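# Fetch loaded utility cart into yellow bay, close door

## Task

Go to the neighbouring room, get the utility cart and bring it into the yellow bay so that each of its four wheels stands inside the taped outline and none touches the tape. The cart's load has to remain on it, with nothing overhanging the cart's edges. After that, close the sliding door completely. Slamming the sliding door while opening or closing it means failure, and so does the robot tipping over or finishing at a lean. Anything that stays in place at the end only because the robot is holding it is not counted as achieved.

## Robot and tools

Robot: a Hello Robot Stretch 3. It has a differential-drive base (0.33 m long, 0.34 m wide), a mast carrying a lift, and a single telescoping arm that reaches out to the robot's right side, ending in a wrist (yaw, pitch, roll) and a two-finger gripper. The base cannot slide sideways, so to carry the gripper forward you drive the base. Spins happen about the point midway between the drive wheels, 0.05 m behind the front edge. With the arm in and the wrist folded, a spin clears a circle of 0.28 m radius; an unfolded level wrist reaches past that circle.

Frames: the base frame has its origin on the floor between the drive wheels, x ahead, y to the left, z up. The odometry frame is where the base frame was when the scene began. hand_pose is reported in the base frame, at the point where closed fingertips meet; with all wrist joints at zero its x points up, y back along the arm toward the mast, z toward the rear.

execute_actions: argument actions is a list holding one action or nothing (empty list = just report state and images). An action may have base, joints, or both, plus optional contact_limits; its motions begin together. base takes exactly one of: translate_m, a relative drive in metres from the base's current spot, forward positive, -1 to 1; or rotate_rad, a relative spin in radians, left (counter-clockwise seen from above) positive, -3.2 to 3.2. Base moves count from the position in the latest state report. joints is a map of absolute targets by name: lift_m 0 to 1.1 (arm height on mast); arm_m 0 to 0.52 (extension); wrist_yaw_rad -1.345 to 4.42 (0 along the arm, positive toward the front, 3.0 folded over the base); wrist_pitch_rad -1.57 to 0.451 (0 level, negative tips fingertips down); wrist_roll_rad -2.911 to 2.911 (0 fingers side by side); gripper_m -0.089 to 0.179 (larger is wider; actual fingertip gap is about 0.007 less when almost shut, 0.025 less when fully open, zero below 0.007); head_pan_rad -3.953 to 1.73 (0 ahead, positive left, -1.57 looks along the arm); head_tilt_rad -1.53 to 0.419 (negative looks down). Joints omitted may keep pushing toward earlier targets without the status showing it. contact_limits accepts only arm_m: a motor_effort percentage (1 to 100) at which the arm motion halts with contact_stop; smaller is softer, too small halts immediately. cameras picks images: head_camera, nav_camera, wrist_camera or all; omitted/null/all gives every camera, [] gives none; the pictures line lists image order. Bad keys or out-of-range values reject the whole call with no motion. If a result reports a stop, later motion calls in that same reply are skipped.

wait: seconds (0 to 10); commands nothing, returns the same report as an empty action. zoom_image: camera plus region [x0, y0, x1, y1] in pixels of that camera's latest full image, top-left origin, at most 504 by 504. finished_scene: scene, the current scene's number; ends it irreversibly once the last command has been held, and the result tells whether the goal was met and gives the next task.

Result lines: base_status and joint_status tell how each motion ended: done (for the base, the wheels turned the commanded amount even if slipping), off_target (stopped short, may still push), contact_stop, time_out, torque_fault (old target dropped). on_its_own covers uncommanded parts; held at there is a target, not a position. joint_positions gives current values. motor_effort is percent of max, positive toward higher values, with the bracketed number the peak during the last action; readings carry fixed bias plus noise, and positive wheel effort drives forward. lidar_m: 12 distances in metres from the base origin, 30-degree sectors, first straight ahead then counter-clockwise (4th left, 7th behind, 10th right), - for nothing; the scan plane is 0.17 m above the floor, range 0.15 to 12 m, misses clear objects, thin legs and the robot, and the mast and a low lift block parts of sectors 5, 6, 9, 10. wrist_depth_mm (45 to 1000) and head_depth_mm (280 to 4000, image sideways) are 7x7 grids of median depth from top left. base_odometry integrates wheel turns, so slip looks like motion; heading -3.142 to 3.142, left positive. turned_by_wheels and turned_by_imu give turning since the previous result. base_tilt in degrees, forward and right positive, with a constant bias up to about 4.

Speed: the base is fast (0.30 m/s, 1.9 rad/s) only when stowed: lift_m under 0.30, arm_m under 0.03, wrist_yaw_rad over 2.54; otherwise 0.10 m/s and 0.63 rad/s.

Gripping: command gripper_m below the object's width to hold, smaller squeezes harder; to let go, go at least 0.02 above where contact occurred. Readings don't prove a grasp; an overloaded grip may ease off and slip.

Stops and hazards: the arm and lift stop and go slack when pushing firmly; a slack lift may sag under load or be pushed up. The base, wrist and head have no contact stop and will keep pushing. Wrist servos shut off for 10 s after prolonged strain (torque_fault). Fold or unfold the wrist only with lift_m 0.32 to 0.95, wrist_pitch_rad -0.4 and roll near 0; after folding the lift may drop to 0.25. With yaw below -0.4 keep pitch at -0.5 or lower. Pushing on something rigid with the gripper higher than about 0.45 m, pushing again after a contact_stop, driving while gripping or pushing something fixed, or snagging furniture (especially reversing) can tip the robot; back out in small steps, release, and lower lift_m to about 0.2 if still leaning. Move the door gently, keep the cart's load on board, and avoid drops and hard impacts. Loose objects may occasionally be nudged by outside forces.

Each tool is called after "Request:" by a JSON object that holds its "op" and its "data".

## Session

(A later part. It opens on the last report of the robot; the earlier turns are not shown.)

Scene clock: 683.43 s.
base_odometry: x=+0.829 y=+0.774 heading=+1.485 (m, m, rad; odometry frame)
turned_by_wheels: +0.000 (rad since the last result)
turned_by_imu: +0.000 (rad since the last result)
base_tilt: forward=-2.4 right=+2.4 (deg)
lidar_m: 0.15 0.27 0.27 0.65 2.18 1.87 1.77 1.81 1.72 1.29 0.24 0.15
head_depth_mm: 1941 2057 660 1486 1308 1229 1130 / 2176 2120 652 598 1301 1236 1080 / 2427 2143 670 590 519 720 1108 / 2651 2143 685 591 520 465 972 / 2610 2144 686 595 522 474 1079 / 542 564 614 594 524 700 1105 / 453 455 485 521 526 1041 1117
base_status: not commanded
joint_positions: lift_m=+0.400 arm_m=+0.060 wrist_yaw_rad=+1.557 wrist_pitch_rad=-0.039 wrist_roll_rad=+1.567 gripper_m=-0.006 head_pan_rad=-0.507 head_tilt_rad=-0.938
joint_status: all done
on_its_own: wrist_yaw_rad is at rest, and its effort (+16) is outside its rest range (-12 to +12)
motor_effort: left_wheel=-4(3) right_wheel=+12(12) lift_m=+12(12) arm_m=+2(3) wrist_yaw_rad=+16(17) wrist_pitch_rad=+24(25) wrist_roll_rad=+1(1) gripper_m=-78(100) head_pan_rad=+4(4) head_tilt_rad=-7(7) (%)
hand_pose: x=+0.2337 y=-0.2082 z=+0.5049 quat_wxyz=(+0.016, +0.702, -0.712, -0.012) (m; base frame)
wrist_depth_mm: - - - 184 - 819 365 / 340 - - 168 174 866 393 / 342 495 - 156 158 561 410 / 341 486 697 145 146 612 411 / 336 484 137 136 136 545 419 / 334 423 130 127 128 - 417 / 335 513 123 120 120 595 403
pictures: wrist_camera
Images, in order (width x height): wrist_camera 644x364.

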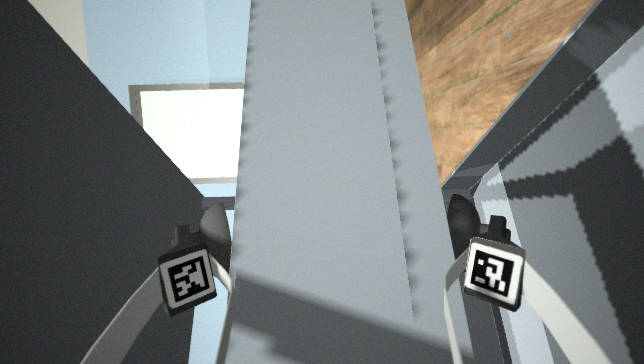

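Gripped. Reverse gently.

Request:
{"op": "execute_actions", "data": {"actions": [{"base":{"translate_m":-0.12}}], "cameras": ["wrist_camera","head_camera"]}}

Scene clock: 688.37 s.
base_odometry: x=+0.819 y=+0.654 heading=+1.485 (m, m, rad; odometry frame)
turned_by_wheels: +0.000 (rad since the last result)
turned_by_imu: +0.001 (rad since the last result)
base_tilt: forward=-2.4 right=+2.4 (deg)
lidar_m: 0.15 0.24 0.43 1.03 2.18 1.74 1.65 1.69 1.74 1.64 0.34 0.15
head_depth_mm: 1940 2032 995 1193 1356 1218 1135 / 2204 2135 648 610 1318 1237 1071 / 2438 2124 663 589 529 994 1124 / 2659 2133 681 591 521 467 988 / 2656 2136 688 592 522 466 1082 / 2674 698 655 595 524 482 1102 / 474 497 530 563 526 778 1067
base_status: done
joint_positions: lift_m=+0.400 arm_m=+0.060 wrist_yaw_rad=+1.654 wrist_pitch_rad=-0.041 wrist_roll_rad=+1.586 gripper_m=+0.025 head_pan_rad=-0.507 head_tilt_rad=-0.939
joint_status: not commanded
on_its_own: wrist_yaw_rad is held at +1.649, not at your +1.570, by its stall guard, which is not easing now; gripper_m is held at +0.023, not at your -0.010, by its stall guard, which is still easing
motor_effort: left_wheel=-1(12) right_wheel=-2(26) lift_m=+15(15) arm_m=+4(5) wrist_yaw_rad=-6(99) wrist_pitch_rad=+25(25) wrist_roll_rad=-6(10) gripper_m=-37(55) head_pan_rad=+3(4) head_tilt_rad=-6(6) (%)
hand_pose: x=+0.2328 y=-0.1835 z=+0.5042 quat_wxyz=(+0.011, +0.736, -0.677, -0.019) (m; base frame)
wrist_depth_mm: - - - 176 - 824 376 / 351 - - 167 170 791 410 / 343 496 - 158 161 580 411 / 344 486 688 148 151 619 412 / 338 487 144 142 142 545 414 / 332 444 138 136 135 - 415 / 330 500 646 130 130 650 405
pictures: head_camera (sideways: a quarter turn clockwise sets it upright), wrist_camera
Images, in order (width x height): head_camera 896x504, wrist_camera 644x364.

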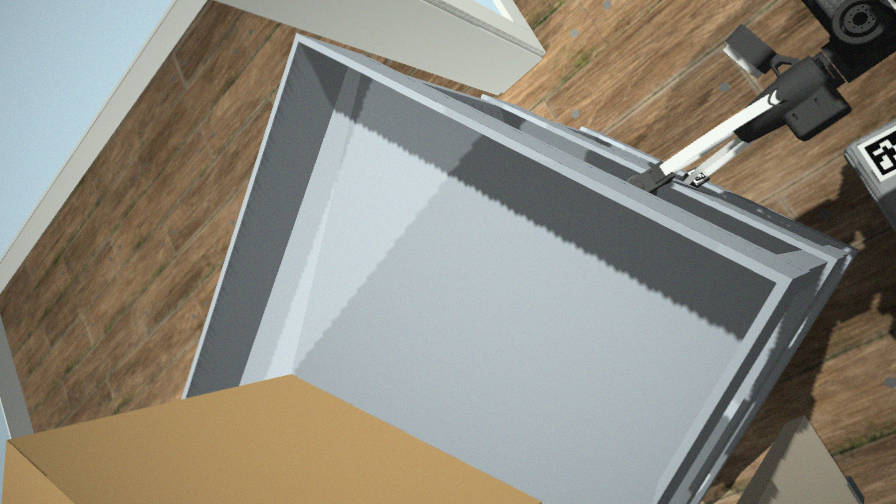

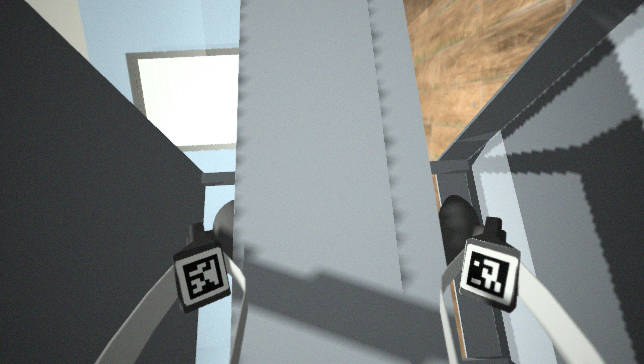

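Request:
{"op": "execute_actions", "data": {"actions": [{"joints":{"head_pan_rad":0.25,"head_tilt_rad":-0.85}}], "cameras": ["head_camera","nav_camera"]}}

Scene clock: 703.00 s.
base_odometry: x=+0.819 y=+0.654 heading=+1.485 (m, m, rad; odometry frame)
turned_by_wheels: +0.000 (rad since the last result)
turned_by_imu: +0.001 (rad since the last result)
base_tilt: forward=-2.4 right=+2.4 (deg)
lidar_m: 0.15 0.24 0.43 1.03 2.18 1.74 1.65 1.68 1.73 1.64 0.34 0.15
head_depth_mm: 528 420 496 606 543 476 434 / 533 404 442 571 545 476 427 / 536 405 409 506 546 479 432 / 2699 423 476 594 546 780 1083 / 2835 485 609 674 908 982 1124 / 2926 2500 715 489 622 954 1127 / 2847 326 381 483 655 1035 1123
base_status: not commanded
joint_positions: lift_m=+0.400 arm_m=+0.060 wrist_yaw_rad=+1.654 wrist_pitch_rad=-0.042 wrist_roll_rad=+1.586 gripper_m=+0.061 head_pan_rad=+0.243 head_tilt_rad=-0.853
joint_status: all done
on_its_own: wrist_yaw_rad is held at +1.649, not at your +1.570, by its stall guard, which is not easing now; gripper_m is held at +0.060, not at your -0.010, by its stall guard, which is not easing now
motor_effort: left_wheel=+0(0) right_wheel=-3(3) lift_m=+15(15) arm_m=+4(4) wrist_yaw_rad=-6(6) wrist_pitch_rad=+25(25) wrist_roll_rad=-6(6) gripper_m=-26(25) head_pan_rad=+4(51) head_tilt_rad=+2(15) (%)
hand_pose: x=+0.2328 y=-0.1835 z=+0.5040 quat_wxyz=(+0.011, +0.736, -0.677, -0.020) (m; base frame)
wrist_depth_mm: - - - 176 - 821 372 / 349 - - 166 170 786 405 / 345 492 - 157 160 574 403 / 340 496 692 149 151 611 413 / 340 487 144 142 142 545 423 / 335 444 137 136 135 - 418 / 329 504 645 129 129 647 409
pictures: head_camera (sideways: a quarter turn clockwise sets it upright), nav_camera (sideways: a quarter turn counterclockwise sets it upright)
Images, in order (width x height): head_camera 896x504, nav_camera 672x504.

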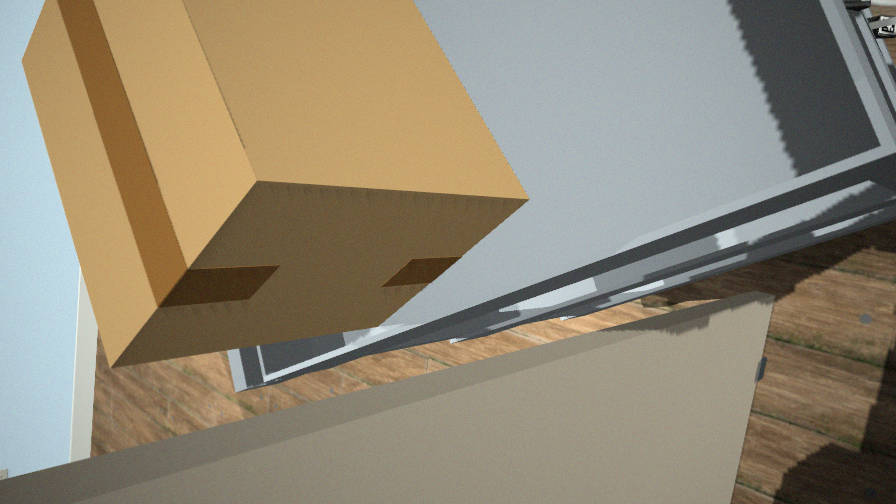

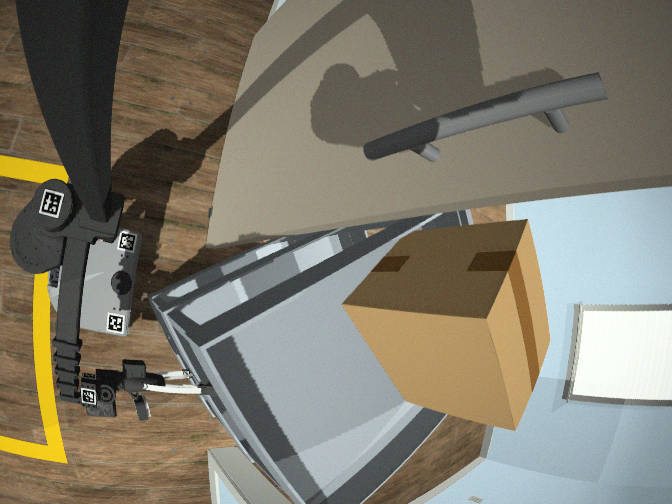

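Request:
{"op": "execute_actions", "data": {"actions": [{"joints":{"gripper_m":0.175}}], "cameras": []}}

Request:
{"op": "execute_actions", "data": {"actions": [{"base":{"translate_m":-0.27},"joints":{"wrist_yaw_rad":1.57,"head_pan_rad":-0.3,"head_tilt_rad":-0.7}}], "cameras": []}}

Request:
{"op": "execute_actions", "data": {"actions": [{"base":{"rotate_rad":-1.38},"joints":{"arm_m":0.0,"wrist_roll_rad":0.0,"lift_m":0.56,"gripper_m":0.15,"head_pan_rad":1.0}}], "cameras": ["head_camera"]}}

Scene clock: 745.20 s.
base_odometry: x=+0.819 y=+0.654 heading=+1.485 (m, m, rad; odometry frame)
turned_by_wheels: +0.000 (rad since the last result)
turned_by_imu: +0.000 (rad since the last result)
base_tilt: forward=-2.4 right=+2.3 (deg)
lidar_m: 0.15 0.24 0.43 1.02 2.18 1.74 1.65 1.69 1.73 1.64 0.34 0.15
head_depth_mm: 528 420 496 607 543 476 437 / 533 404 442 572 544 478 426 / 536 407 410 507 546 478 434 / 2727 422 476 595 548 783 1087 / 2845 486 609 678 905 977 1121 / 2902 2508 718 490 625 954 1125 / 2860 326 380 482 658 1032 1122
base_status: not commanded
joint_positions: lift_m=+0.400 arm_m=+0.060 wrist_yaw_rad=+1.651 wrist_pitch_rad=-0.022 wrist_roll_rad=+1.578 gripper_m=+0.175 head_pan_rad=+0.243 head_tilt_rad=-0.853
joint_status: all done
on_its_own: wrist_yaw_rad is held at +1.649, not at your +1.570, by its stall guard, which is not easing now
motor_effort: left_wheel=-1(1) right_wheel=+1(5) lift_m=+15(15) arm_m=+4(4) wrist_yaw_rad=-3(8) wrist_pitch_rad=+14(27) wrist_roll_rad=-3(7) gripper_m=+1(97) head_pan_rad=+4(5) head_tilt_rad=+2(2) (%)
hand_pose: x=+0.2334 y=-0.1842 z=+0.5090 quat_wxyz=(+0.006, +0.735, -0.678, -0.010) (m; base frame)
wrist_depth_mm: 353 - - 176 180 863 377 / 335 - - 166 167 892 423 / 332 478 - 157 158 597 422 / 333 465 700 149 149 635 424 / 328 552 705 142 141 710 413 / 309 559 701 136 135 700 - / 341 460 618 129 129 616 447
pictures: none
No camera images: the call's "cameras" was empty. Leave "cameras" out to get every camera's image.

Scene clock: 748.97 s.
base_odometry: x=+0.795 y=+0.385 heading=+1.484 (m, m, rad; odometry frame)
turned_by_wheels: +0.000 (rad since the last result)
turned_by_imu: +0.001 (rad since the last result)
base_tilt: forward=-2.4 right=+2.4 (deg)
lidar_m: 0.37 0.61 0.79 2.08 2.09 1.46 1.38 1.41 1.75 1.66 0.96 0.44
head_depth_mm: 2402 2565 2455 1884 1393 1324 1160 / 2843 3006 2472 853 1458 1313 1185 / 3139 3345 887 744 1005 1212 1167 / 3090 3313 918 746 662 891 1105 / 2966 806 871 750 584 759 1092 / 2864 693 741 750 648 915 1152 / 2777 629 647 708 986 1039 1126
base_status: done
joint_positions: lift_m=+0.400 arm_m=+0.060 wrist_yaw_rad=+1.572 wrist_pitch_rad=-0.022 wrist_roll_rad=+1.578 gripper_m=+0.175 head_pan_rad=-0.293 head_tilt_rad=-0.704
joint_status: all done
motor_effort: left_wheel=-1(6) right_wheel=+1(2) lift_m=+15(15) arm_m=+4(4) wrist_yaw_rad=-3(5) wrist_pitch_rad=+13(14) wrist_roll_rad=-3(3) gripper_m=+0(1) head_pan_rad=-6(41) head_tilt_rad=+3(21) (%)
hand_pose: x=+0.2343 y=-0.2044 z=+0.5091 quat_wxyz=(+0.006, +0.707, -0.707, -0.010) (m; base frame)
wrist_depth_mm: - - - 504 - 505 560 / - 492 - 473 - 593 517 / - 483 - 434 - 620 433 / 424 464 918 405 - 654 401 / 390 535 902 383 - 695 378 / 366 556 871 357 - 713 - / 343 371 634 341 344 484 441
pictures: none
No camera images: the call's "cameras" was empty. Leave "cameras" out to get every camera's image.

Scene clock: 752.10 s.
base_odometry: x=+0.795 y=+0.385 heading=+0.105 (m, m, rad; odometry frame)
turned_by_wheels: -1.380 (rad since the last result)
turned_by_imu: -1.385 (rad since the last result)
base_tilt: forward=-2.4 right=+2.3 (deg)
lidar_m: 1.66 0.96 0.37 0.37 0.64 0.98 2.11 1.74 1.39 1.38 1.50 1.67
head_depth_mm: 2105 2231 1030 1150 1399 1345 1157 / 2452 2646 2465 1916 1495 1331 1163 / 2841 3052 878 823 1035 1289 1164 / 3186 3430 886 745 980 1090 1142 / 3071 3312 926 748 603 820 1027 / 2953 790 855 750 617 837 1126 / 2814 680 716 729 648 1101 1131
base_status: done
joint_positions: lift_m=+0.559 arm_m=+0.002 wrist_yaw_rad=+1.571 wrist_pitch_rad=-0.021 wrist_roll_rad=+0.004 gripper_m=+0.150 head_pan_rad=+0.993 head_tilt_rad=-0.704
joint_status: all done
joint sent to its limit — the command would take arm_m past its lower limit, so that joint was sent only as far as its limit.
motor_effort: left_wheel=+2(6) right_wheel=-3(5) lift_m=+30(31) arm_m=-3(5) wrist_yaw_rad=-2(2) wrist_pitch_rad=+13(13) wrist_roll_rad=-2(4) gripper_m=+1(93) head_pan_rad=+5(50) head_tilt_rad=+2(3) (%)
hand_pose: x=+0.2343 y=-0.1470 z=+0.6687 quat_wxyz=(+0.504, +0.506, -0.495, +0.494) (m; base frame)
wrist_depth_mm: 803 - - - - - - / 793 - - - - - - / 819 - - - - - - / 772 - - - - - - / 801 - - - - - - / 823 - - - - - - / 971 - - - - - 972
pictures: head_camera (sideways: a quarter turn clockwise sets it upright)
Images, in order (width x height): head_camera 896x504.

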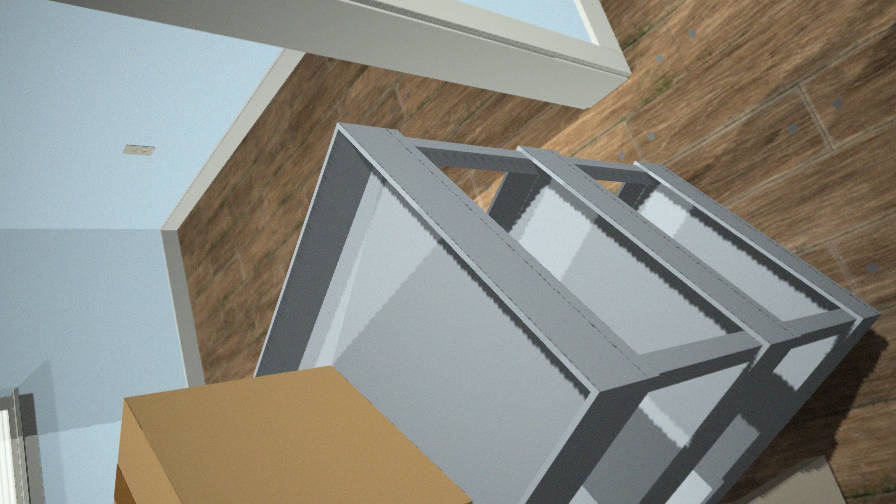

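Request:
{"op": "execute_actions", "data": {"actions": [{"base":{"translate_m":0.65},"joints":{"head_pan_rad":-0.3,"head_tilt_rad":-0.7}}], "cameras": []}}

Request:
{"op": "execute_actions", "data": {"actions": [{"base":{"rotate_rad":1.97}}], "cameras": ["head_camera","wrist_camera"]}}

Scene clock: 763.57 s.
base_odometry: x=+1.442 y=+0.453 heading=+0.105 (m, m, rad; odometry frame)
turned_by_wheels: +0.000 (rad since the last result)
turned_by_imu: +0.000 (rad since the last result)
base_tilt: forward=-2.3 right=+2.4 (deg)
lidar_m: 1.01 0.70 0.55 0.54 0.54 0.59 2.75 1.85 1.48 1.47 1.28 1.02
head_depth_mm: 887 1003 1165 1386 1536 1332 1162 / 870 992 1147 1359 1543 1340 1163 / 862 974 1124 1330 1517 1346 1168 / 853 961 1104 1302 1510 1342 1186 / 842 948 1081 1274 1490 1351 1161 / 826 934 1070 1238 1487 1347 1172 / 819 921 1049 1218 1458 1359 1171
base_status: done
joint_positions: lift_m=+0.559 arm_m=+0.002 wrist_yaw_rad=+1.571 wrist_pitch_rad=-0.021 wrist_roll_rad=+0.004 gripper_m=+0.150 head_pan_rad=-0.293 head_tilt_rad=-0.704
joint_status: all done
motor_effort: left_wheel=+2(5) right_wheel=-2(4) lift_m=+29(30) arm_m=-3(3) wrist_yaw_rad=-2(2) wrist_pitch_rad=+13(13) wrist_roll_rad=-2(2) gripper_m=+0(0) head_pan_rad=-3(50) head_tilt_rad=+3(5) (%)
hand_pose: x=+0.2343 y=-0.1470 z=+0.6687 quat_wxyz=(+0.504, +0.506, -0.495, +0.494) (m; base frame)
wrist_depth_mm: 700 938 876 846 839 780 750 / 704 932 909 879 847 810 793 / 713 966 920 906 861 824 810 / 713 957 - 928 893 879 853 / 706 876 - 960 947 912 848 / 705 - - - 985 985 904 / 666 947 - - 981 967 886
pictures: none
No camera images: the call's "cameras" was empty. Leave "cameras" out to get every camera's image.

Scene clock: 767.67 s.
base_odometry: x=+1.442 y=+0.453 heading=+2.075 (m, m, rad; odometry frame)
turned_by_wheels: +1.970 (rad since the last result)
turned_by_imu: +1.978 (rad since the last result)
base_tilt: forward=-2.4 right=+2.4 (deg)
lidar_m: 0.54 0.56 2.23 2.07 1.52 1.47 1.43 1.05 1.01 0.79 0.58 0.55
head_depth_mm: 2738 3010 2278 649 737 914 1107 / 2802 3048 2475 1906 1577 1055 1139 / 2865 3150 2493 1944 1590 1337 1164 / 2956 3199 2449 1924 1588 1341 1193 / 3000 3278 2511 774 963 1085 1165 / 3102 3322 926 752 983 1119 1151 / 3110 778 860 751 970 923 1108
base_status: done
joint_positions: lift_m=+0.559 arm_m=+0.002 wrist_yaw_rad=+1.571 wrist_pitch_rad=-0.021 wrist_roll_rad=+0.004 gripper_m=+0.150 head_pan_rad=-0.293 head_tilt_rad=-0.704
joint_status: not commanded
motor_effort: left_wheel=-2(5) right_wheel=+2(5) lift_m=+30(30) arm_m=-3(2) wrist_yaw_rad=-2(2) wrist_pitch_rad=+13(13) wrist_roll_rad=-2(2) gripper_m=+0(0) head_pan_rad=-4(5) head_tilt_rad=+3(3) (%)
hand_pose: x=+0.2343 y=-0.1470 z=+0.6687 quat_wxyz=(+0.504, +0.506, -0.495, +0.494) (m; base frame)
wrist_depth_mm: 427 421 418 - - - 298 / 468 532 563 - - 345 306 / 845 - - - - 348 318 / 876 929 - - - 356 327 / 511 716 506 - - - 334 / 518 - 967 - - - 340 / - 826 807 929 - 392 365
pictures: head_camera (sideways: a quarter turn clockwise sets it upright), wrist_camera
Images, in order (width x height): head_camera 896x504, wrist_camera 644x364.

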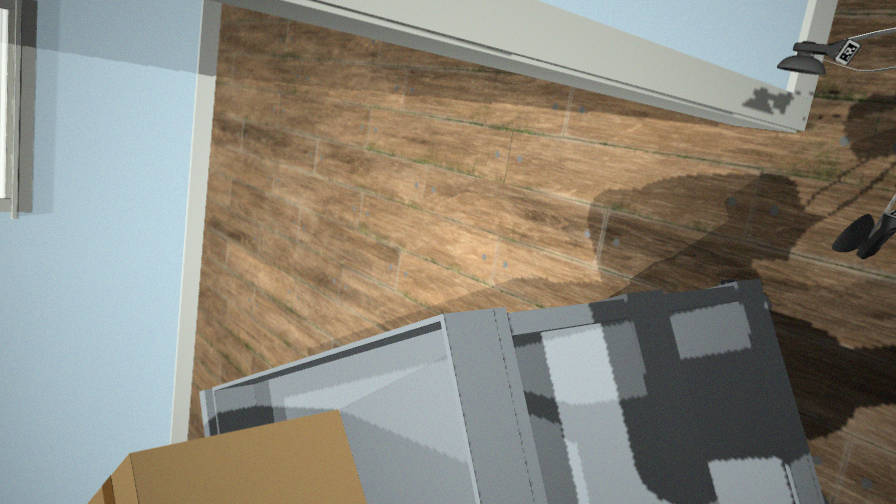

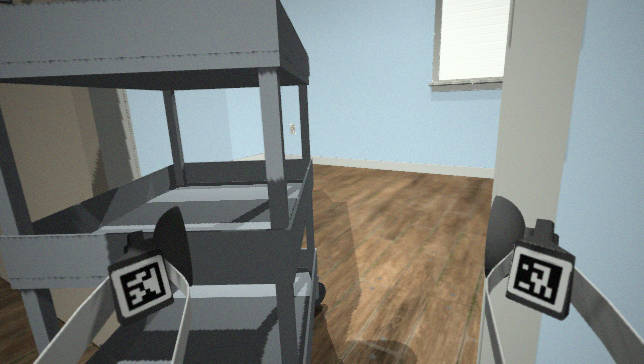

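Request:
{"op": "execute_actions", "data": {"actions": [{"base":{"rotate_rad":0.185}}], "cameras": []}}

Request:
{"op": "execute_actions", "data": {"actions": [{"base":{"translate_m":0.17}}], "cameras": ["wrist_camera"]}}

Scene clock: 776.90 s.
base_odometry: x=+1.442 y=+0.453 heading=+2.259 (m, m, rad; odometry frame)
turned_by_wheels: +0.185 (rad since the last result)
turned_by_imu: +0.186 (rad since the last result)
base_tilt: forward=-2.4 right=+2.4 (deg)
lidar_m: 0.54 0.60 2.75 1.78 1.47 1.47 1.23 1.02 1.01 0.68 0.55 0.54
head_depth_mm: 2742 3023 2435 1921 1561 1029 1098 / 2857 3112 2438 1935 1570 1336 1161 / 3006 3201 2460 1927 1586 1344 1162 / 3153 3332 956 700 960 1122 1181 / 3168 824 890 693 1012 1140 1165 / 3287 779 872 749 1013 1146 1168 / 3350 750 850 752 989 1066 1147
base_status: done
joint_positions: lift_m=+0.559 arm_m=+0.002 wrist_yaw_rad=+1.571 wrist_pitch_rad=-0.021 wrist_roll_rad=+0.004 gripper_m=+0.150 head_pan_rad=-0.293 head_tilt_rad=-0.704
joint_status: not commanded
motor_effort: left_wheel=-2(5) right_wheel=+3(5) lift_m=+30(30) arm_m=-2(2) wrist_yaw_rad=-2(1) wrist_pitch_rad=+13(13) wrist_roll_rad=-2(2) gripper_m=+1(0) head_pan_rad=-4(4) head_tilt_rad=+2(2) (%)
hand_pose: x=+0.2343 y=-0.1470 z=+0.6687 quat_wxyz=(+0.504, +0.506, -0.495, +0.494) (m; base frame)
wrist_depth_mm: - 455 428 411 - - - / - 521 609 470 - - - / - 898 - - - - - / - 849 987 931 - - - / - 557 520 490 - - - / - - 948 498 - - 309 / - 951 841 817 - - 885
pictures: none
No camera images: the call's "cameras" was empty. Leave "cameras" out to get every camera's image.

Scene clock: 779.80 s.
base_odometry: x=+1.334 y=+0.585 heading=+2.259 (m, m, rad; odometry frame)
turned_by_wheels: +0.000 (rad since the last result)
turned_by_imu: +0.000 (rad since the last result)
base_tilt: forward=-2.3 right=+2.4 (deg)
lidar_m: 0.37 0.41 2.65 1.94 1.60 1.59 1.37 1.13 0.99 0.52 0.45 0.37
head_depth_mm: 2684 2927 2463 1903 1570 1333 1161 / 2790 3074 2456 1903 1578 1335 1158 / 2921 3149 2494 789 576 851 1128 / 2992 3265 891 746 572 857 1029 / 3130 662 730 748 611 853 1030 / 3291 636 699 748 614 842 1014 / 3300 624 670 733 616 840 961
base_status: done
joint_positions: lift_m=+0.559 arm_m=+0.002 wrist_yaw_rad=+1.571 wrist_pitch_rad=-0.021 wrist_roll_rad=+0.004 gripper_m=+0.150 head_pan_rad=-0.293 head_tilt_rad=-0.704
joint_status: not commanded
motor_effort: left_wheel=-2(3) right_wheel=+3(5) lift_m=+30(30) arm_m=-2(3) wrist_yaw_rad=-2(2) wrist_pitch_rad=+13(13) wrist_roll_rad=-2(2) gripper_m=+0(0) head_pan_rad=-4(3) head_tilt_rad=+3(3) (%)
hand_pose: x=+0.2343 y=-0.1470 z=+0.6687 quat_wxyz=(+0.504, +0.506, -0.495, +0.494) (m; base frame)
wrist_depth_mm: 294 278 263 250 - - - / 813 520 603 355 - - - / - 784 - - - - - / - 768 940 898 - - - / - 600 684 616 - - - / 384 - 477 443 - - - / 420 375 343 317 961 - 989
pictures: wrist_camera
Images, in order (width x height): wrist_camera 644x364.

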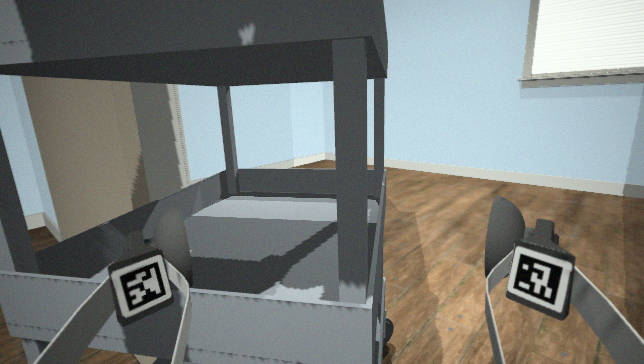

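Request:
{"op": "execute_actions", "data": {"actions": [{"base":{"translate_m":0.12},"joints":{"arm_m":0.015}}], "cameras": ["wrist_camera"]}}

Scene clock: 784.40 s.
base_odometry: x=+1.258 y=+0.677 heading=+2.259 (m, m, rad; odometry frame)
turned_by_wheels: +0.000 (rad since the last result)
turned_by_imu: +0.000 (rad since the last result)
base_tilt: forward=-2.3 right=+2.3 (deg)
lidar_m: 0.25 0.28 2.57 2.04 1.69 1.69 1.46 1.21 0.79 0.42 0.45 0.25
head_depth_mm: 2575 2860 2448 1916 1576 1339 1151 / 2683 2941 2472 1923 1531 491 1141 / 2842 3059 2365 721 610 516 732 / 2891 3102 642 704 611 518 727 / 3085 589 591 684 614 519 727 / 3189 591 565 654 614 519 728 / 3161 595 543 626 616 522 716
base_status: done
joint_positions: lift_m=+0.559 arm_m=+0.015 wrist_yaw_rad=+1.571 wrist_pitch_rad=-0.021 wrist_roll_rad=+0.004 gripper_m=+0.150 head_pan_rad=-0.293 head_tilt_rad=-0.704
joint_status: all done
motor_effort: left_wheel=-2(3) right_wheel=+2(5) lift_m=+29(30) arm_m=+4(4) wrist_yaw_rad=-1(2) wrist_pitch_rad=+13(13) wrist_roll_rad=-2(2) gripper_m=+0(0) head_pan_rad=-3(4) head_tilt_rad=+3(3) (%)
hand_pose: x=+0.2343 y=-0.1596 z=+0.6687 quat_wxyz=(+0.504, +0.506, -0.495, +0.494) (m; base frame)
wrist_depth_mm: 181 187 195 142 - - - / 518 525 604 148 - - - / 639 704 - 155 - - - / 776 724 848 162 - - - / 944 588 671 168 - - - / 440 - 471 176 - - - / 391 377 367 183 - - 986
pictures: wrist_camera
Images, in order (width x height): wrist_camera 644x364.

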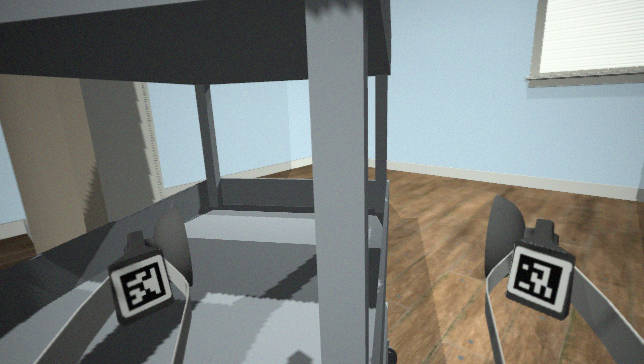

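Request:
{"op": "execute_actions", "data": {"actions": [{"base":{"translate_m":0.07}}], "cameras": []}}

Request:
{"op": "execute_actions", "data": {"actions": [{"joints":{"gripper_m":-0.02,"head_pan_rad":-0.2,"head_tilt_rad":-0.8}}], "cameras": ["wrist_camera","head_camera"]}}

Scene clock: 787.67 s.
base_odometry: x=+1.213 y=+0.731 heading=+2.259 (m, m, rad; odometry frame)
turned_by_wheels: +0.000 (rad since the last result)
turned_by_imu: +0.000 (rad since the last result)
base_tilt: forward=-2.4 right=+2.3 (deg)
lidar_m: 0.19 0.21 0.33 2.11 1.75 1.74 1.52 1.26 0.66 0.41 0.22 0.19
head_depth_mm: 2512 2800 2456 1930 1563 1336 1098 / 2655 2906 2445 1900 606 500 457 / 2749 3043 2383 720 607 517 456 / 2922 3035 534 625 611 518 458 / 3040 589 510 595 613 519 451 / 3150 593 489 566 615 520 451 / 3159 598 479 540 601 521 451
base_status: done
joint_positions: lift_m=+0.559 arm_m=+0.015 wrist_yaw_rad=+1.571 wrist_pitch_rad=-0.021 wrist_roll_rad=+0.004 gripper_m=+0.150 head_pan_rad=-0.293 head_tilt_rad=-0.704
joint_status: not commanded
motor_effort: left_wheel=-2(4) right_wheel=+2(6) lift_m=+30(30) arm_m=+3(4) wrist_yaw_rad=-2(1) wrist_pitch_rad=+13(13) wrist_roll_rad=-2(2) gripper_m=+0(1) head_pan_rad=-5(4) head_tilt_rad=+3(3) (%)
hand_pose: x=+0.2343 y=-0.1596 z=+0.6687 quat_wxyz=(+0.504, +0.506, -0.495, +0.494) (m; base frame)
wrist_depth_mm: 180 186 195 78 - - - / 465 520 602 81 - - - / 533 - - 84 - - - / 582 680 - 88 - - - / 623 588 653 92 - - - / 439 - 470 96 - - - / 395 374 367 100 954 - 974
pictures: none
No camera images: the call's "cameras" was empty. Leave "cameras" out to get every camera's image.

Scene clock: 789.87 s.
base_odometry: x=+1.213 y=+0.731 heading=+2.259 (m, m, rad; odometry frame)
turned_by_wheels: +0.000 (rad since the last result)
turned_by_imu: +0.000 (rad since the last result)
base_tilt: forward=-2.4 right=+2.4 (deg)
lidar_m: 0.19 0.21 0.33 2.11 1.75 1.74 1.51 1.25 0.67 0.41 0.22 0.19
head_depth_mm: 2661 2786 2136 1753 1437 473 1090 / 2762 2750 2020 659 556 492 585 / 2920 509 581 659 567 494 674 / 2982 490 548 639 571 495 694 / 3111 484 529 627 575 496 696 / 3178 474 513 609 574 497 699 / 2883 477 498 587 575 498 699
base_status: not commanded
joint_positions: lift_m=+0.559 arm_m=+0.015 wrist_yaw_rad=+1.557 wrist_pitch_rad=-0.021 wrist_roll_rad=+0.006 gripper_m=-0.018 head_pan_rad=-0.207 head_tilt_rad=-0.789
joint_status: all done
on_its_own: wrist_yaw_rad is at rest, and its effort (+17) is outside its rest range (-12 to +12)
motor_effort: left_wheel=-2(2) right_wheel=+3(3) lift_m=+30(30) arm_m=+2(4) wrist_yaw_rad=+17(18) wrist_pitch_rad=+13(13) wrist_roll_rad=-3(3) gripper_m=-37(100) head_pan_rad=+4(17) head_tilt_rad=-6(20) (%)
hand_pose: x=+0.2343 y=-0.1635 z=+0.6687 quat_wxyz=(+0.508, +0.503, -0.499, +0.490) (m; base frame)
wrist_depth_mm: 180 186 194 78 - - - / 461 519 601 80 - - - / 571 - - 84 - - - / 544 718 756 87 - - - / 584 590 679 90 - - - / 435 484 475 95 - - - / 379 381 371 99 954 - 965
pictures: head_camera (sideways: a quarter turn clockwise sets it upright), wrist_camera
Images, in order (width x height): head_camera 896x504, wrist_camera 644x364.

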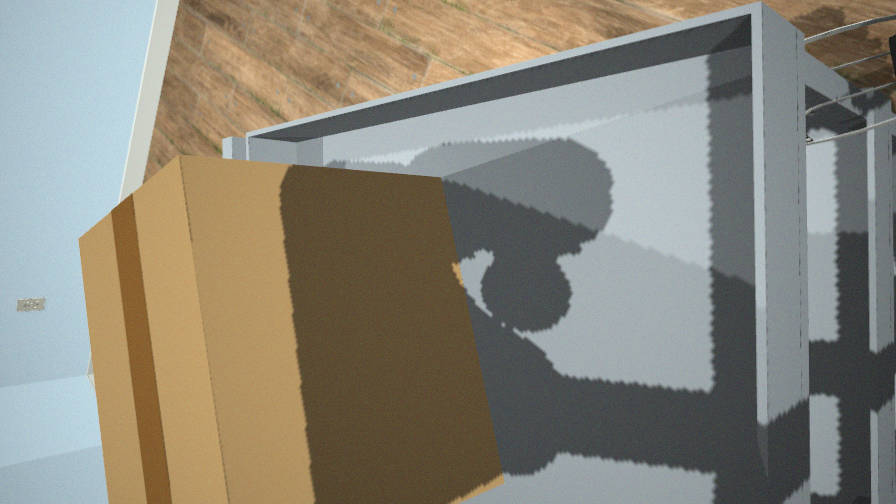

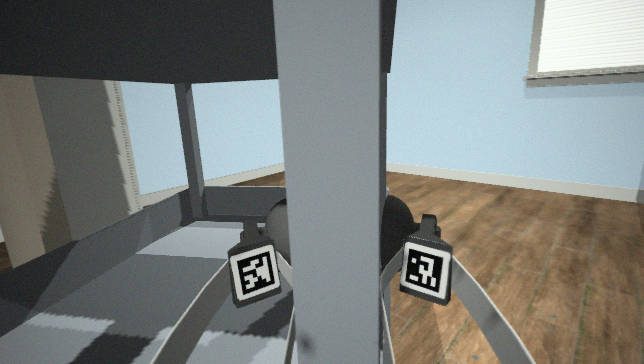

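Request:
{"op": "execute_actions", "data": {"actions": [{"base":{"translate_m":-0.15}}], "cameras": ["head_camera","nav_camera"]}}

Scene clock: 794.50 s.
base_odometry: x=+1.308 y=+0.616 heading=+2.259 (m, m, rad; odometry frame)
turned_by_wheels: +0.000 (rad since the last result)
turned_by_imu: +0.001 (rad since the last result)
base_tilt: forward=-2.3 right=+2.4 (deg)
lidar_m: 0.22 0.24 0.41 1.98 1.63 1.63 1.39 1.16 0.92 0.48 0.44 0.22
head_depth_mm: 2734 2767 2147 1749 1480 1277 1132 / 2890 2726 2071 720 544 476 1090 / 3039 868 775 673 568 493 743 / 3114 517 592 661 571 485 743 / 3202 513 576 652 572 506 746 / 3213 500 559 645 573 506 744 / 2982 494 545 634 576 506 749
base_status: done
joint_positions: lift_m=+0.559 arm_m=+0.015 wrist_yaw_rad=+1.662 wrist_pitch_rad=-0.013 wrist_roll_rad=+0.003 gripper_m=-0.008 head_pan_rad=-0.207 head_tilt_rad=-0.791
joint_status: not commanded
on_its_own: wrist_yaw_rad is held at +1.645, not at your +1.570, by its stall guard, which is not easing now; gripper_m is held at -0.009, not at your -0.020, by its stall guard, which is not easing now; wrist_yaw_rad is at rest, and its effort (-22) is outside its rest range (-12 to +12)
motor_effort: left_wheel=+0(7) right_wheel=-5(26) lift_m=+29(30) arm_m=+4(3) wrist_yaw_rad=-22(75) wrist_pitch_rad=+8(13) wrist_roll_rad=-1(3) gripper_m=-22(33) head_pan_rad=+4(5) head_tilt_rad=-5(6) (%)
hand_pose: x=+0.2335 y=-0.1365 z=+0.6706 quat_wxyz=(+0.480, +0.526, -0.473, +0.518) (m; base frame)
wrist_depth_mm: 173 177 184 109 277 - - / - 483 536 113 - - - / - 773 - 118 - - - / - 806 838 122 - - - / - 597 669 127 - - - / 441 489 481 132 450 - - / 384 378 375 141 751 - -
pictures: head_camera (sideways: a quarter turn clockwise sets it upright), nav_camera (sideways: a quarter turn counterclockwise sets it upright)
Images, in order (width x height): head_camera 896x504, nav_camera 672x504.

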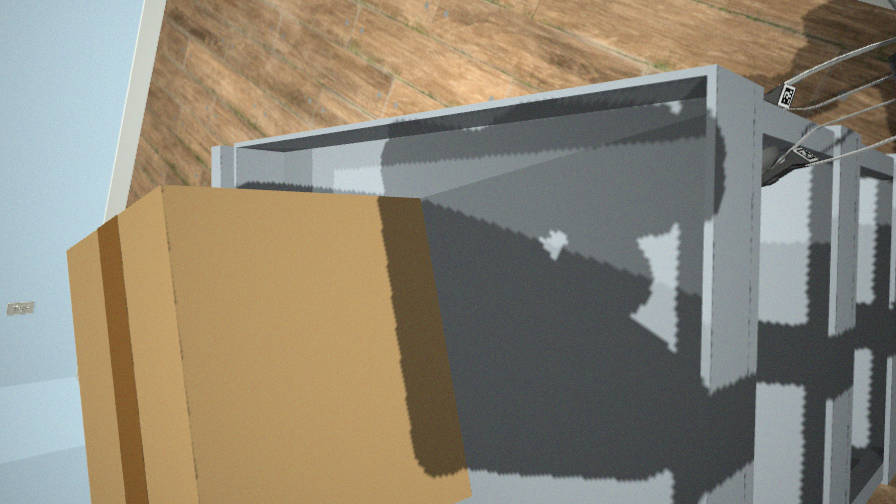

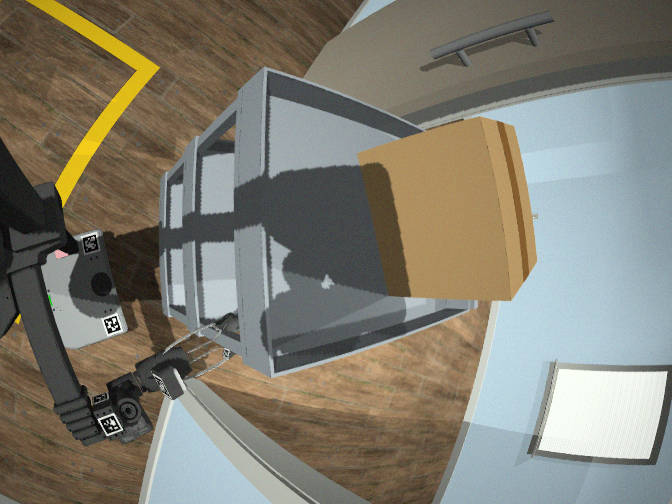

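Request:
{"op": "execute_actions", "data": {"actions": [{"base":{"rotate_rad":-0.5},"joints":{"wrist_yaw_rad":1.85,"gripper_m":-0.025}}], "cameras": ["wrist_camera"]}}

Scene clock: 799.93 s.
base_odometry: x=+1.308 y=+0.615 heading=+1.759 (m, m, rad; odometry frame)
turned_by_wheels: -0.500 (rad since the last result)
turned_by_imu: -0.496 (rad since the last result)
base_tilt: forward=-2.4 right=+2.3 (deg)
lidar_m: 0.15 - 0.15 0.23 1.93 1.63 1.63 1.37 1.15 0.87 0.46 0.17
head_depth_mm: 2714 2736 2139 716 676 822 1093 / 2774 2743 2153 1761 1481 1038 1114 / 2751 2805 2166 1758 1484 474 596 / 2733 2783 2146 1776 546 494 451 / 2754 2845 2154 1720 572 496 436 / 2766 2848 2196 662 575 497 437 / 2760 2824 762 559 575 498 437
base_status: done
joint_positions: lift_m=+0.559 arm_m=+0.015 wrist_yaw_rad=+1.885 wrist_pitch_rad=-0.015 wrist_roll_rad=+0.002 gripper_m=-0.017 head_pan_rad=-0.207 head_tilt_rad=-0.791
joint_status: wrist_yaw_rad off_target (ended at +1.885, target +1.850); gripper_m off_target (ended at -0.017, target -0.025)
on_its_own: gripper_m is held at -0.018, not at your -0.025, by its stall guard, which is still easing; wrist_yaw_rad is at rest, and its effort (-45) is outside its rest range (-12 to +12)
motor_effort: left_wheel=+5(10) right_wheel=-2(18) lift_m=+29(29) arm_m=+6(6) wrist_yaw_rad=-45(97) wrist_pitch_rad=+9(9) wrist_roll_rad=-1(1) gripper_m=-25(94) head_pan_rad=+4(3) head_tilt_rad=-5(5) (%)
hand_pose: x=+0.2219 y=-0.0804 z=+0.6703 quat_wxyz=(+0.420, +0.576, -0.411, +0.569) (m; base frame)
wrist_depth_mm: 175 179 187 107 - - - / 440 485 551 111 - - - / 645 - - 116 - - - / 670 813 - 120 - - - / 596 668 687 125 - - - / 476 491 487 131 - - - / 385 374 376 138 - - 945
pictures: wrist_camera
Images, in order (width x height): wrist_camera 644x364.

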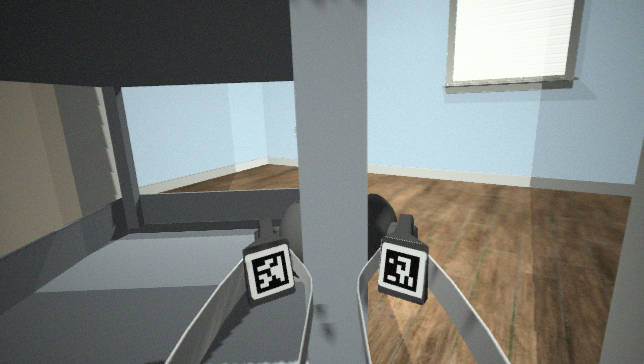

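Request:
{"op": "execute_actions", "data": {"actions": [{"base":{"translate_m":-0.15},"joints":{"wrist_yaw_rad":1.88,"head_pan_rad":-0.3,"head_tilt_rad":-0.85}}], "cameras": ["head_camera","nav_camera"]}}

Scene clock: 805.00 s.
base_odometry: x=+1.337 y=+0.468 heading=+1.760 (m, m, rad; odometry frame)
turned_by_wheels: +0.000 (rad since the last result)
turned_by_imu: +0.001 (rad since the last result)
base_tilt: forward=-2.4 right=+2.4 (deg)
lidar_m: 0.15 0.15 0.16 0.27 1.75 1.48 1.48 1.33 1.12 1.12 0.65 0.17
head_depth_mm: 456 519 632 783 1028 1235 1114 / 2787 601 657 779 1012 1234 1137 / 2936 2525 2023 1690 1136 472 1065 / 2920 2549 2036 1678 535 483 710 / 2964 2529 2036 630 554 484 451 / 2940 2544 2016 648 555 485 431 / 2898 2568 719 594 556 487 432
base_status: done
joint_positions: lift_m=+0.559 arm_m=+0.015 wrist_yaw_rad=+1.826 wrist_pitch_rad=-0.014 wrist_roll_rad=+0.002 gripper_m=-0.014 head_pan_rad=-0.293 head_tilt_rad=-0.839
joint_status: wrist_yaw_rad off_target (ended at +1.826, target +1.880); the others done
on_its_own: wrist_yaw_rad is held at +1.826, not at your +1.880, by its stall guard, which is not easing now; gripper_m is held at -0.015, not at your -0.025, by its stall guard, which is not easing now
motor_effort: left_wheel=+1(2) right_wheel=-7(22) lift_m=+29(29) arm_m=+0(3) wrist_yaw_rad=+1(46) wrist_pitch_rad=+9(9) wrist_roll_rad=-1(1) gripper_m=-25(27) head_pan_rad=-3(18) head_tilt_rad=-6(14) (%)
hand_pose: x=+0.2262 y=-0.0954 z=+0.6704 quat_wxyz=(+0.436, +0.563, -0.428, +0.556) (m; base frame)
wrist_depth_mm: 173 178 186 107 - - 312 / 440 487 539 112 - - 322 / 787 - - 116 - - 333 / 840 882 - 120 - - 344 / 804 676 670 124 - - 351 / 475 493 488 129 - - 366 / 385 382 372 136 - 503 382
pictures: head_camera (sideways: a quarter turn clockwise sets it upright), nav_camera (sideways: a quarter turn counterclockwise sets it upright)
Images, in order (width x height): head_camera 896x504, nav_camera 672x504.

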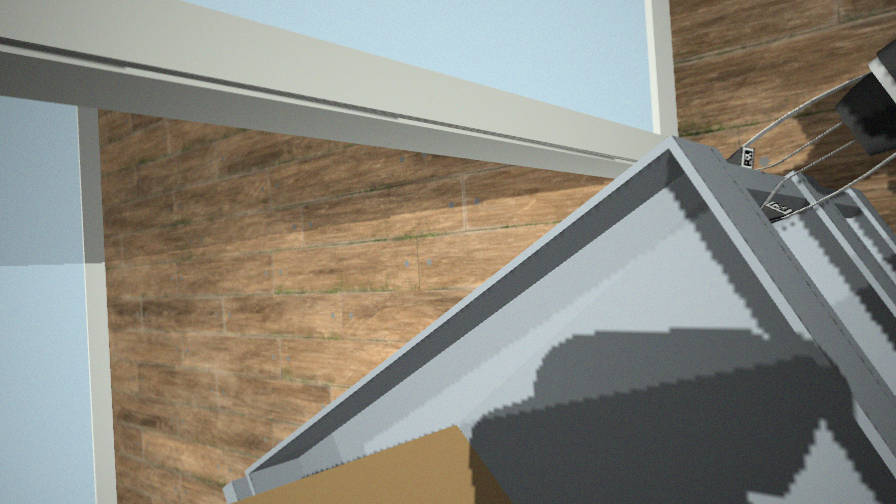

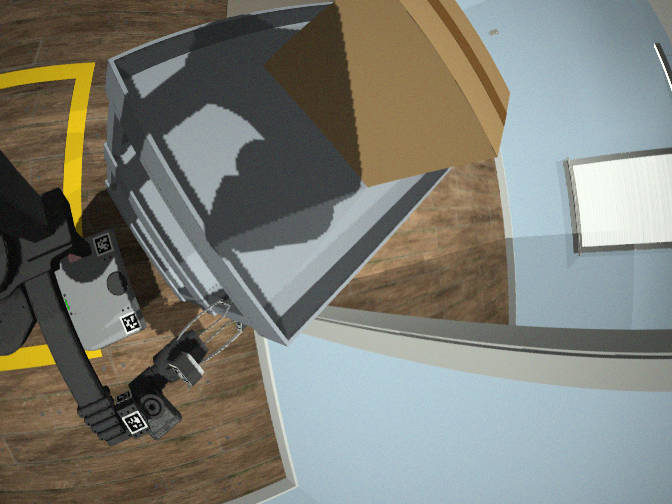

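Request:
{"op": "execute_actions", "data": {"actions": [{"base":{"rotate_rad":0.25},"joints":{"wrist_yaw_rad":1.65,"head_pan_rad":0.5,"head_tilt_rad":-0.6}}], "cameras": ["head_camera"]}}

Scene clock: 818.80 s.
base_odometry: x=+1.337 y=+0.468 heading=+2.009 (m, m, rad; odometry frame)
turned_by_wheels: +0.250 (rad since the last result)
turned_by_imu: +0.248 (rad since the last result)
base_tilt: forward=-2.4 right=+2.4 (deg)
lidar_m: 0.18 0.18 0.24 2.23 1.56 1.48 1.52 1.18 1.11 0.83 0.56 0.19
head_depth_mm: 3335 3765 512 492 566 551 467 / 3108 3474 515 505 587 550 469 / 862 967 518 520 603 553 470 / 707 791 884 922 651 553 470 / 776 908 1075 1276 634 555 472 / 978 1142 1371 1718 1736 530 472 / 1223 1477 2150 2215 1743 1426 529
base_status: done
joint_positions: lift_m=+0.560 arm_m=+0.015 wrist_yaw_rad=+1.624 wrist_pitch_rad=-0.015 wrist_roll_rad=+0.002 gripper_m=-0.011 head_pan_rad=+0.493 head_tilt_rad=-0.605
joint_status: wrist_yaw_rad off_target (ended at +1.624, target +1.650); the others done
on_its_own: gripper_m is held at -0.012, not at your -0.025, by its stall guard, which is not easing now; wrist_yaw_rad is at rest, and its effort (+33) is outside its rest range (-12 to +12)
motor_effort: left_wheel=-4(5) right_wheel=+6(19) lift_m=+29(29) arm_m=-1(1) wrist_yaw_rad=+33(59) wrist_pitch_rad=+9(10) wrist_roll_rad=-2(1) gripper_m=-26(26) head_pan_rad=+3(50) head_tilt_rad=+4(23) (%)
hand_pose: x=+0.2341 y=-0.1465 z=+0.6703 quat_wxyz=(+0.490, +0.517, -0.483, +0.509) (m; base frame)
wrist_depth_mm: 175 179 186 107 - - 359 / 444 494 556 110 - - 327 / 769 851 - 114 - - 313 / 854 736 - 119 - - 314 / 852 644 668 123 - - 317 / 474 488 484 129 - - 328 / 378 378 372 136 - - 336
pictures: head_camera (sideways: a quarter turn clockwise sets it upright)
Images, in order (width x height): head_camera 896x504.

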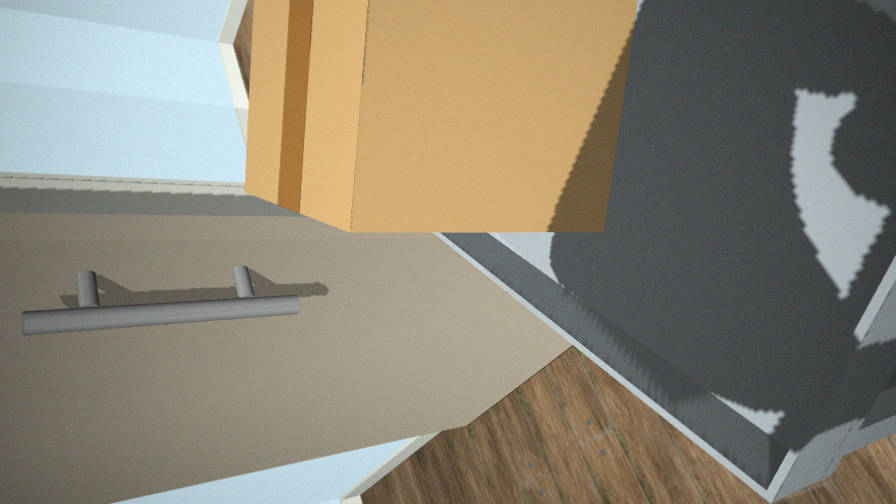

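Request:
{"op": "execute_actions", "data": {"actions": [{"base":{"translate_m":-0.2},"joints":{"wrist_yaw_rad":1.62}}], "cameras": ["head_camera","nav_camera"]}}

Scene clock: 826.63 s.
base_odometry: x=+1.421 y=+0.287 heading=+2.009 (m, m, rad; odometry frame)
turned_by_wheels: +0.000 (rad since the last result)
turned_by_imu: +0.002 (rad since the last result)
base_tilt: forward=-2.4 right=+2.4 (deg)
lidar_m: 0.18 0.18 0.24 1.97 1.38 1.30 1.34 1.09 1.03 1.05 0.76 0.19
head_depth_mm: 3456 3854 512 490 566 549 468 / 3229 3624 514 504 584 551 468 / 866 955 516 519 604 550 471 / 964 1071 1237 1357 664 554 471 / 1134 1297 1493 1783 633 554 471 / 1367 1589 1928 2135 1736 526 482 / 1870 2248 2647 2202 1747 1426 1151
base_status: done
joint_positions: lift_m=+0.560 arm_m=+0.015 wrist_yaw_rad=+1.569 wrist_pitch_rad=-0.015 wrist_roll_rad=+0.002 gripper_m=-0.011 head_pan_rad=+0.493 head_tilt_rad=-0.605
joint_status: wrist_yaw_rad off_target (ended at +1.569, target +1.620)
on_its_own: wrist_yaw_rad is held at +1.575, not at your +1.620, by its stall guard, which is not easing now; gripper_m is held at -0.012, not at your -0.025, by its stall guard, which is not easing now
motor_effort: left_wheel=-3(7) right_wheel=-2(15) lift_m=+29(29) arm_m=-1(1) wrist_yaw_rad=+8(37) wrist_pitch_rad=+9(9) wrist_roll_rad=-1(1) gripper_m=-24(26) head_pan_rad=+5(4) head_tilt_rad=+3(3) (%)
hand_pose: x=+0.2345 y=-0.1605 z=+0.6703 quat_wxyz=(+0.504, +0.504, -0.497, +0.495) (m; base frame)
wrist_depth_mm: 175 179 187 106 - 462 427 / 446 489 541 111 - 477 438 / - - - 114 - 497 448 / - 928 - 119 - 509 460 / - 675 681 123 - 527 470 / 478 490 480 129 - 540 491 / 387 377 372 136 - 560 506
pictures: head_camera (sideways: a quarter turn clockwise sets it upright), nav_camera (sideways: a quarter turn counterclockwise sets it upright)
Images, in order (width x height): head_camera 896x504, nav_camera 672x504.

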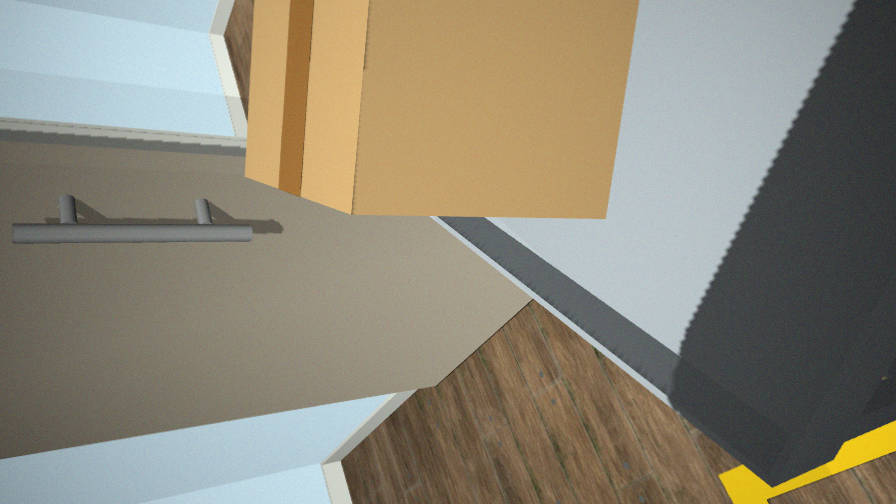

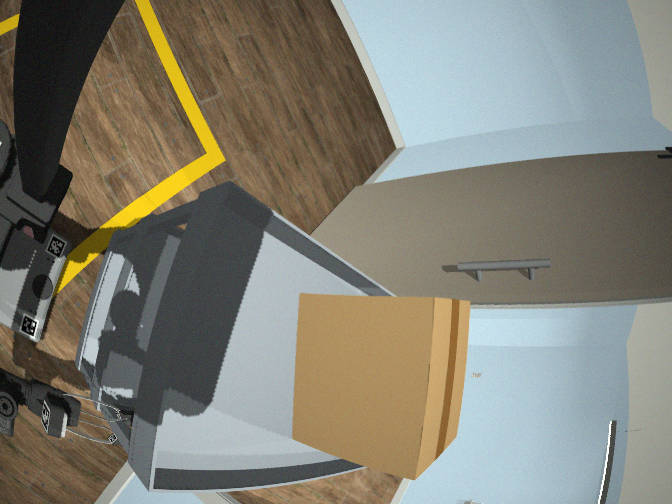

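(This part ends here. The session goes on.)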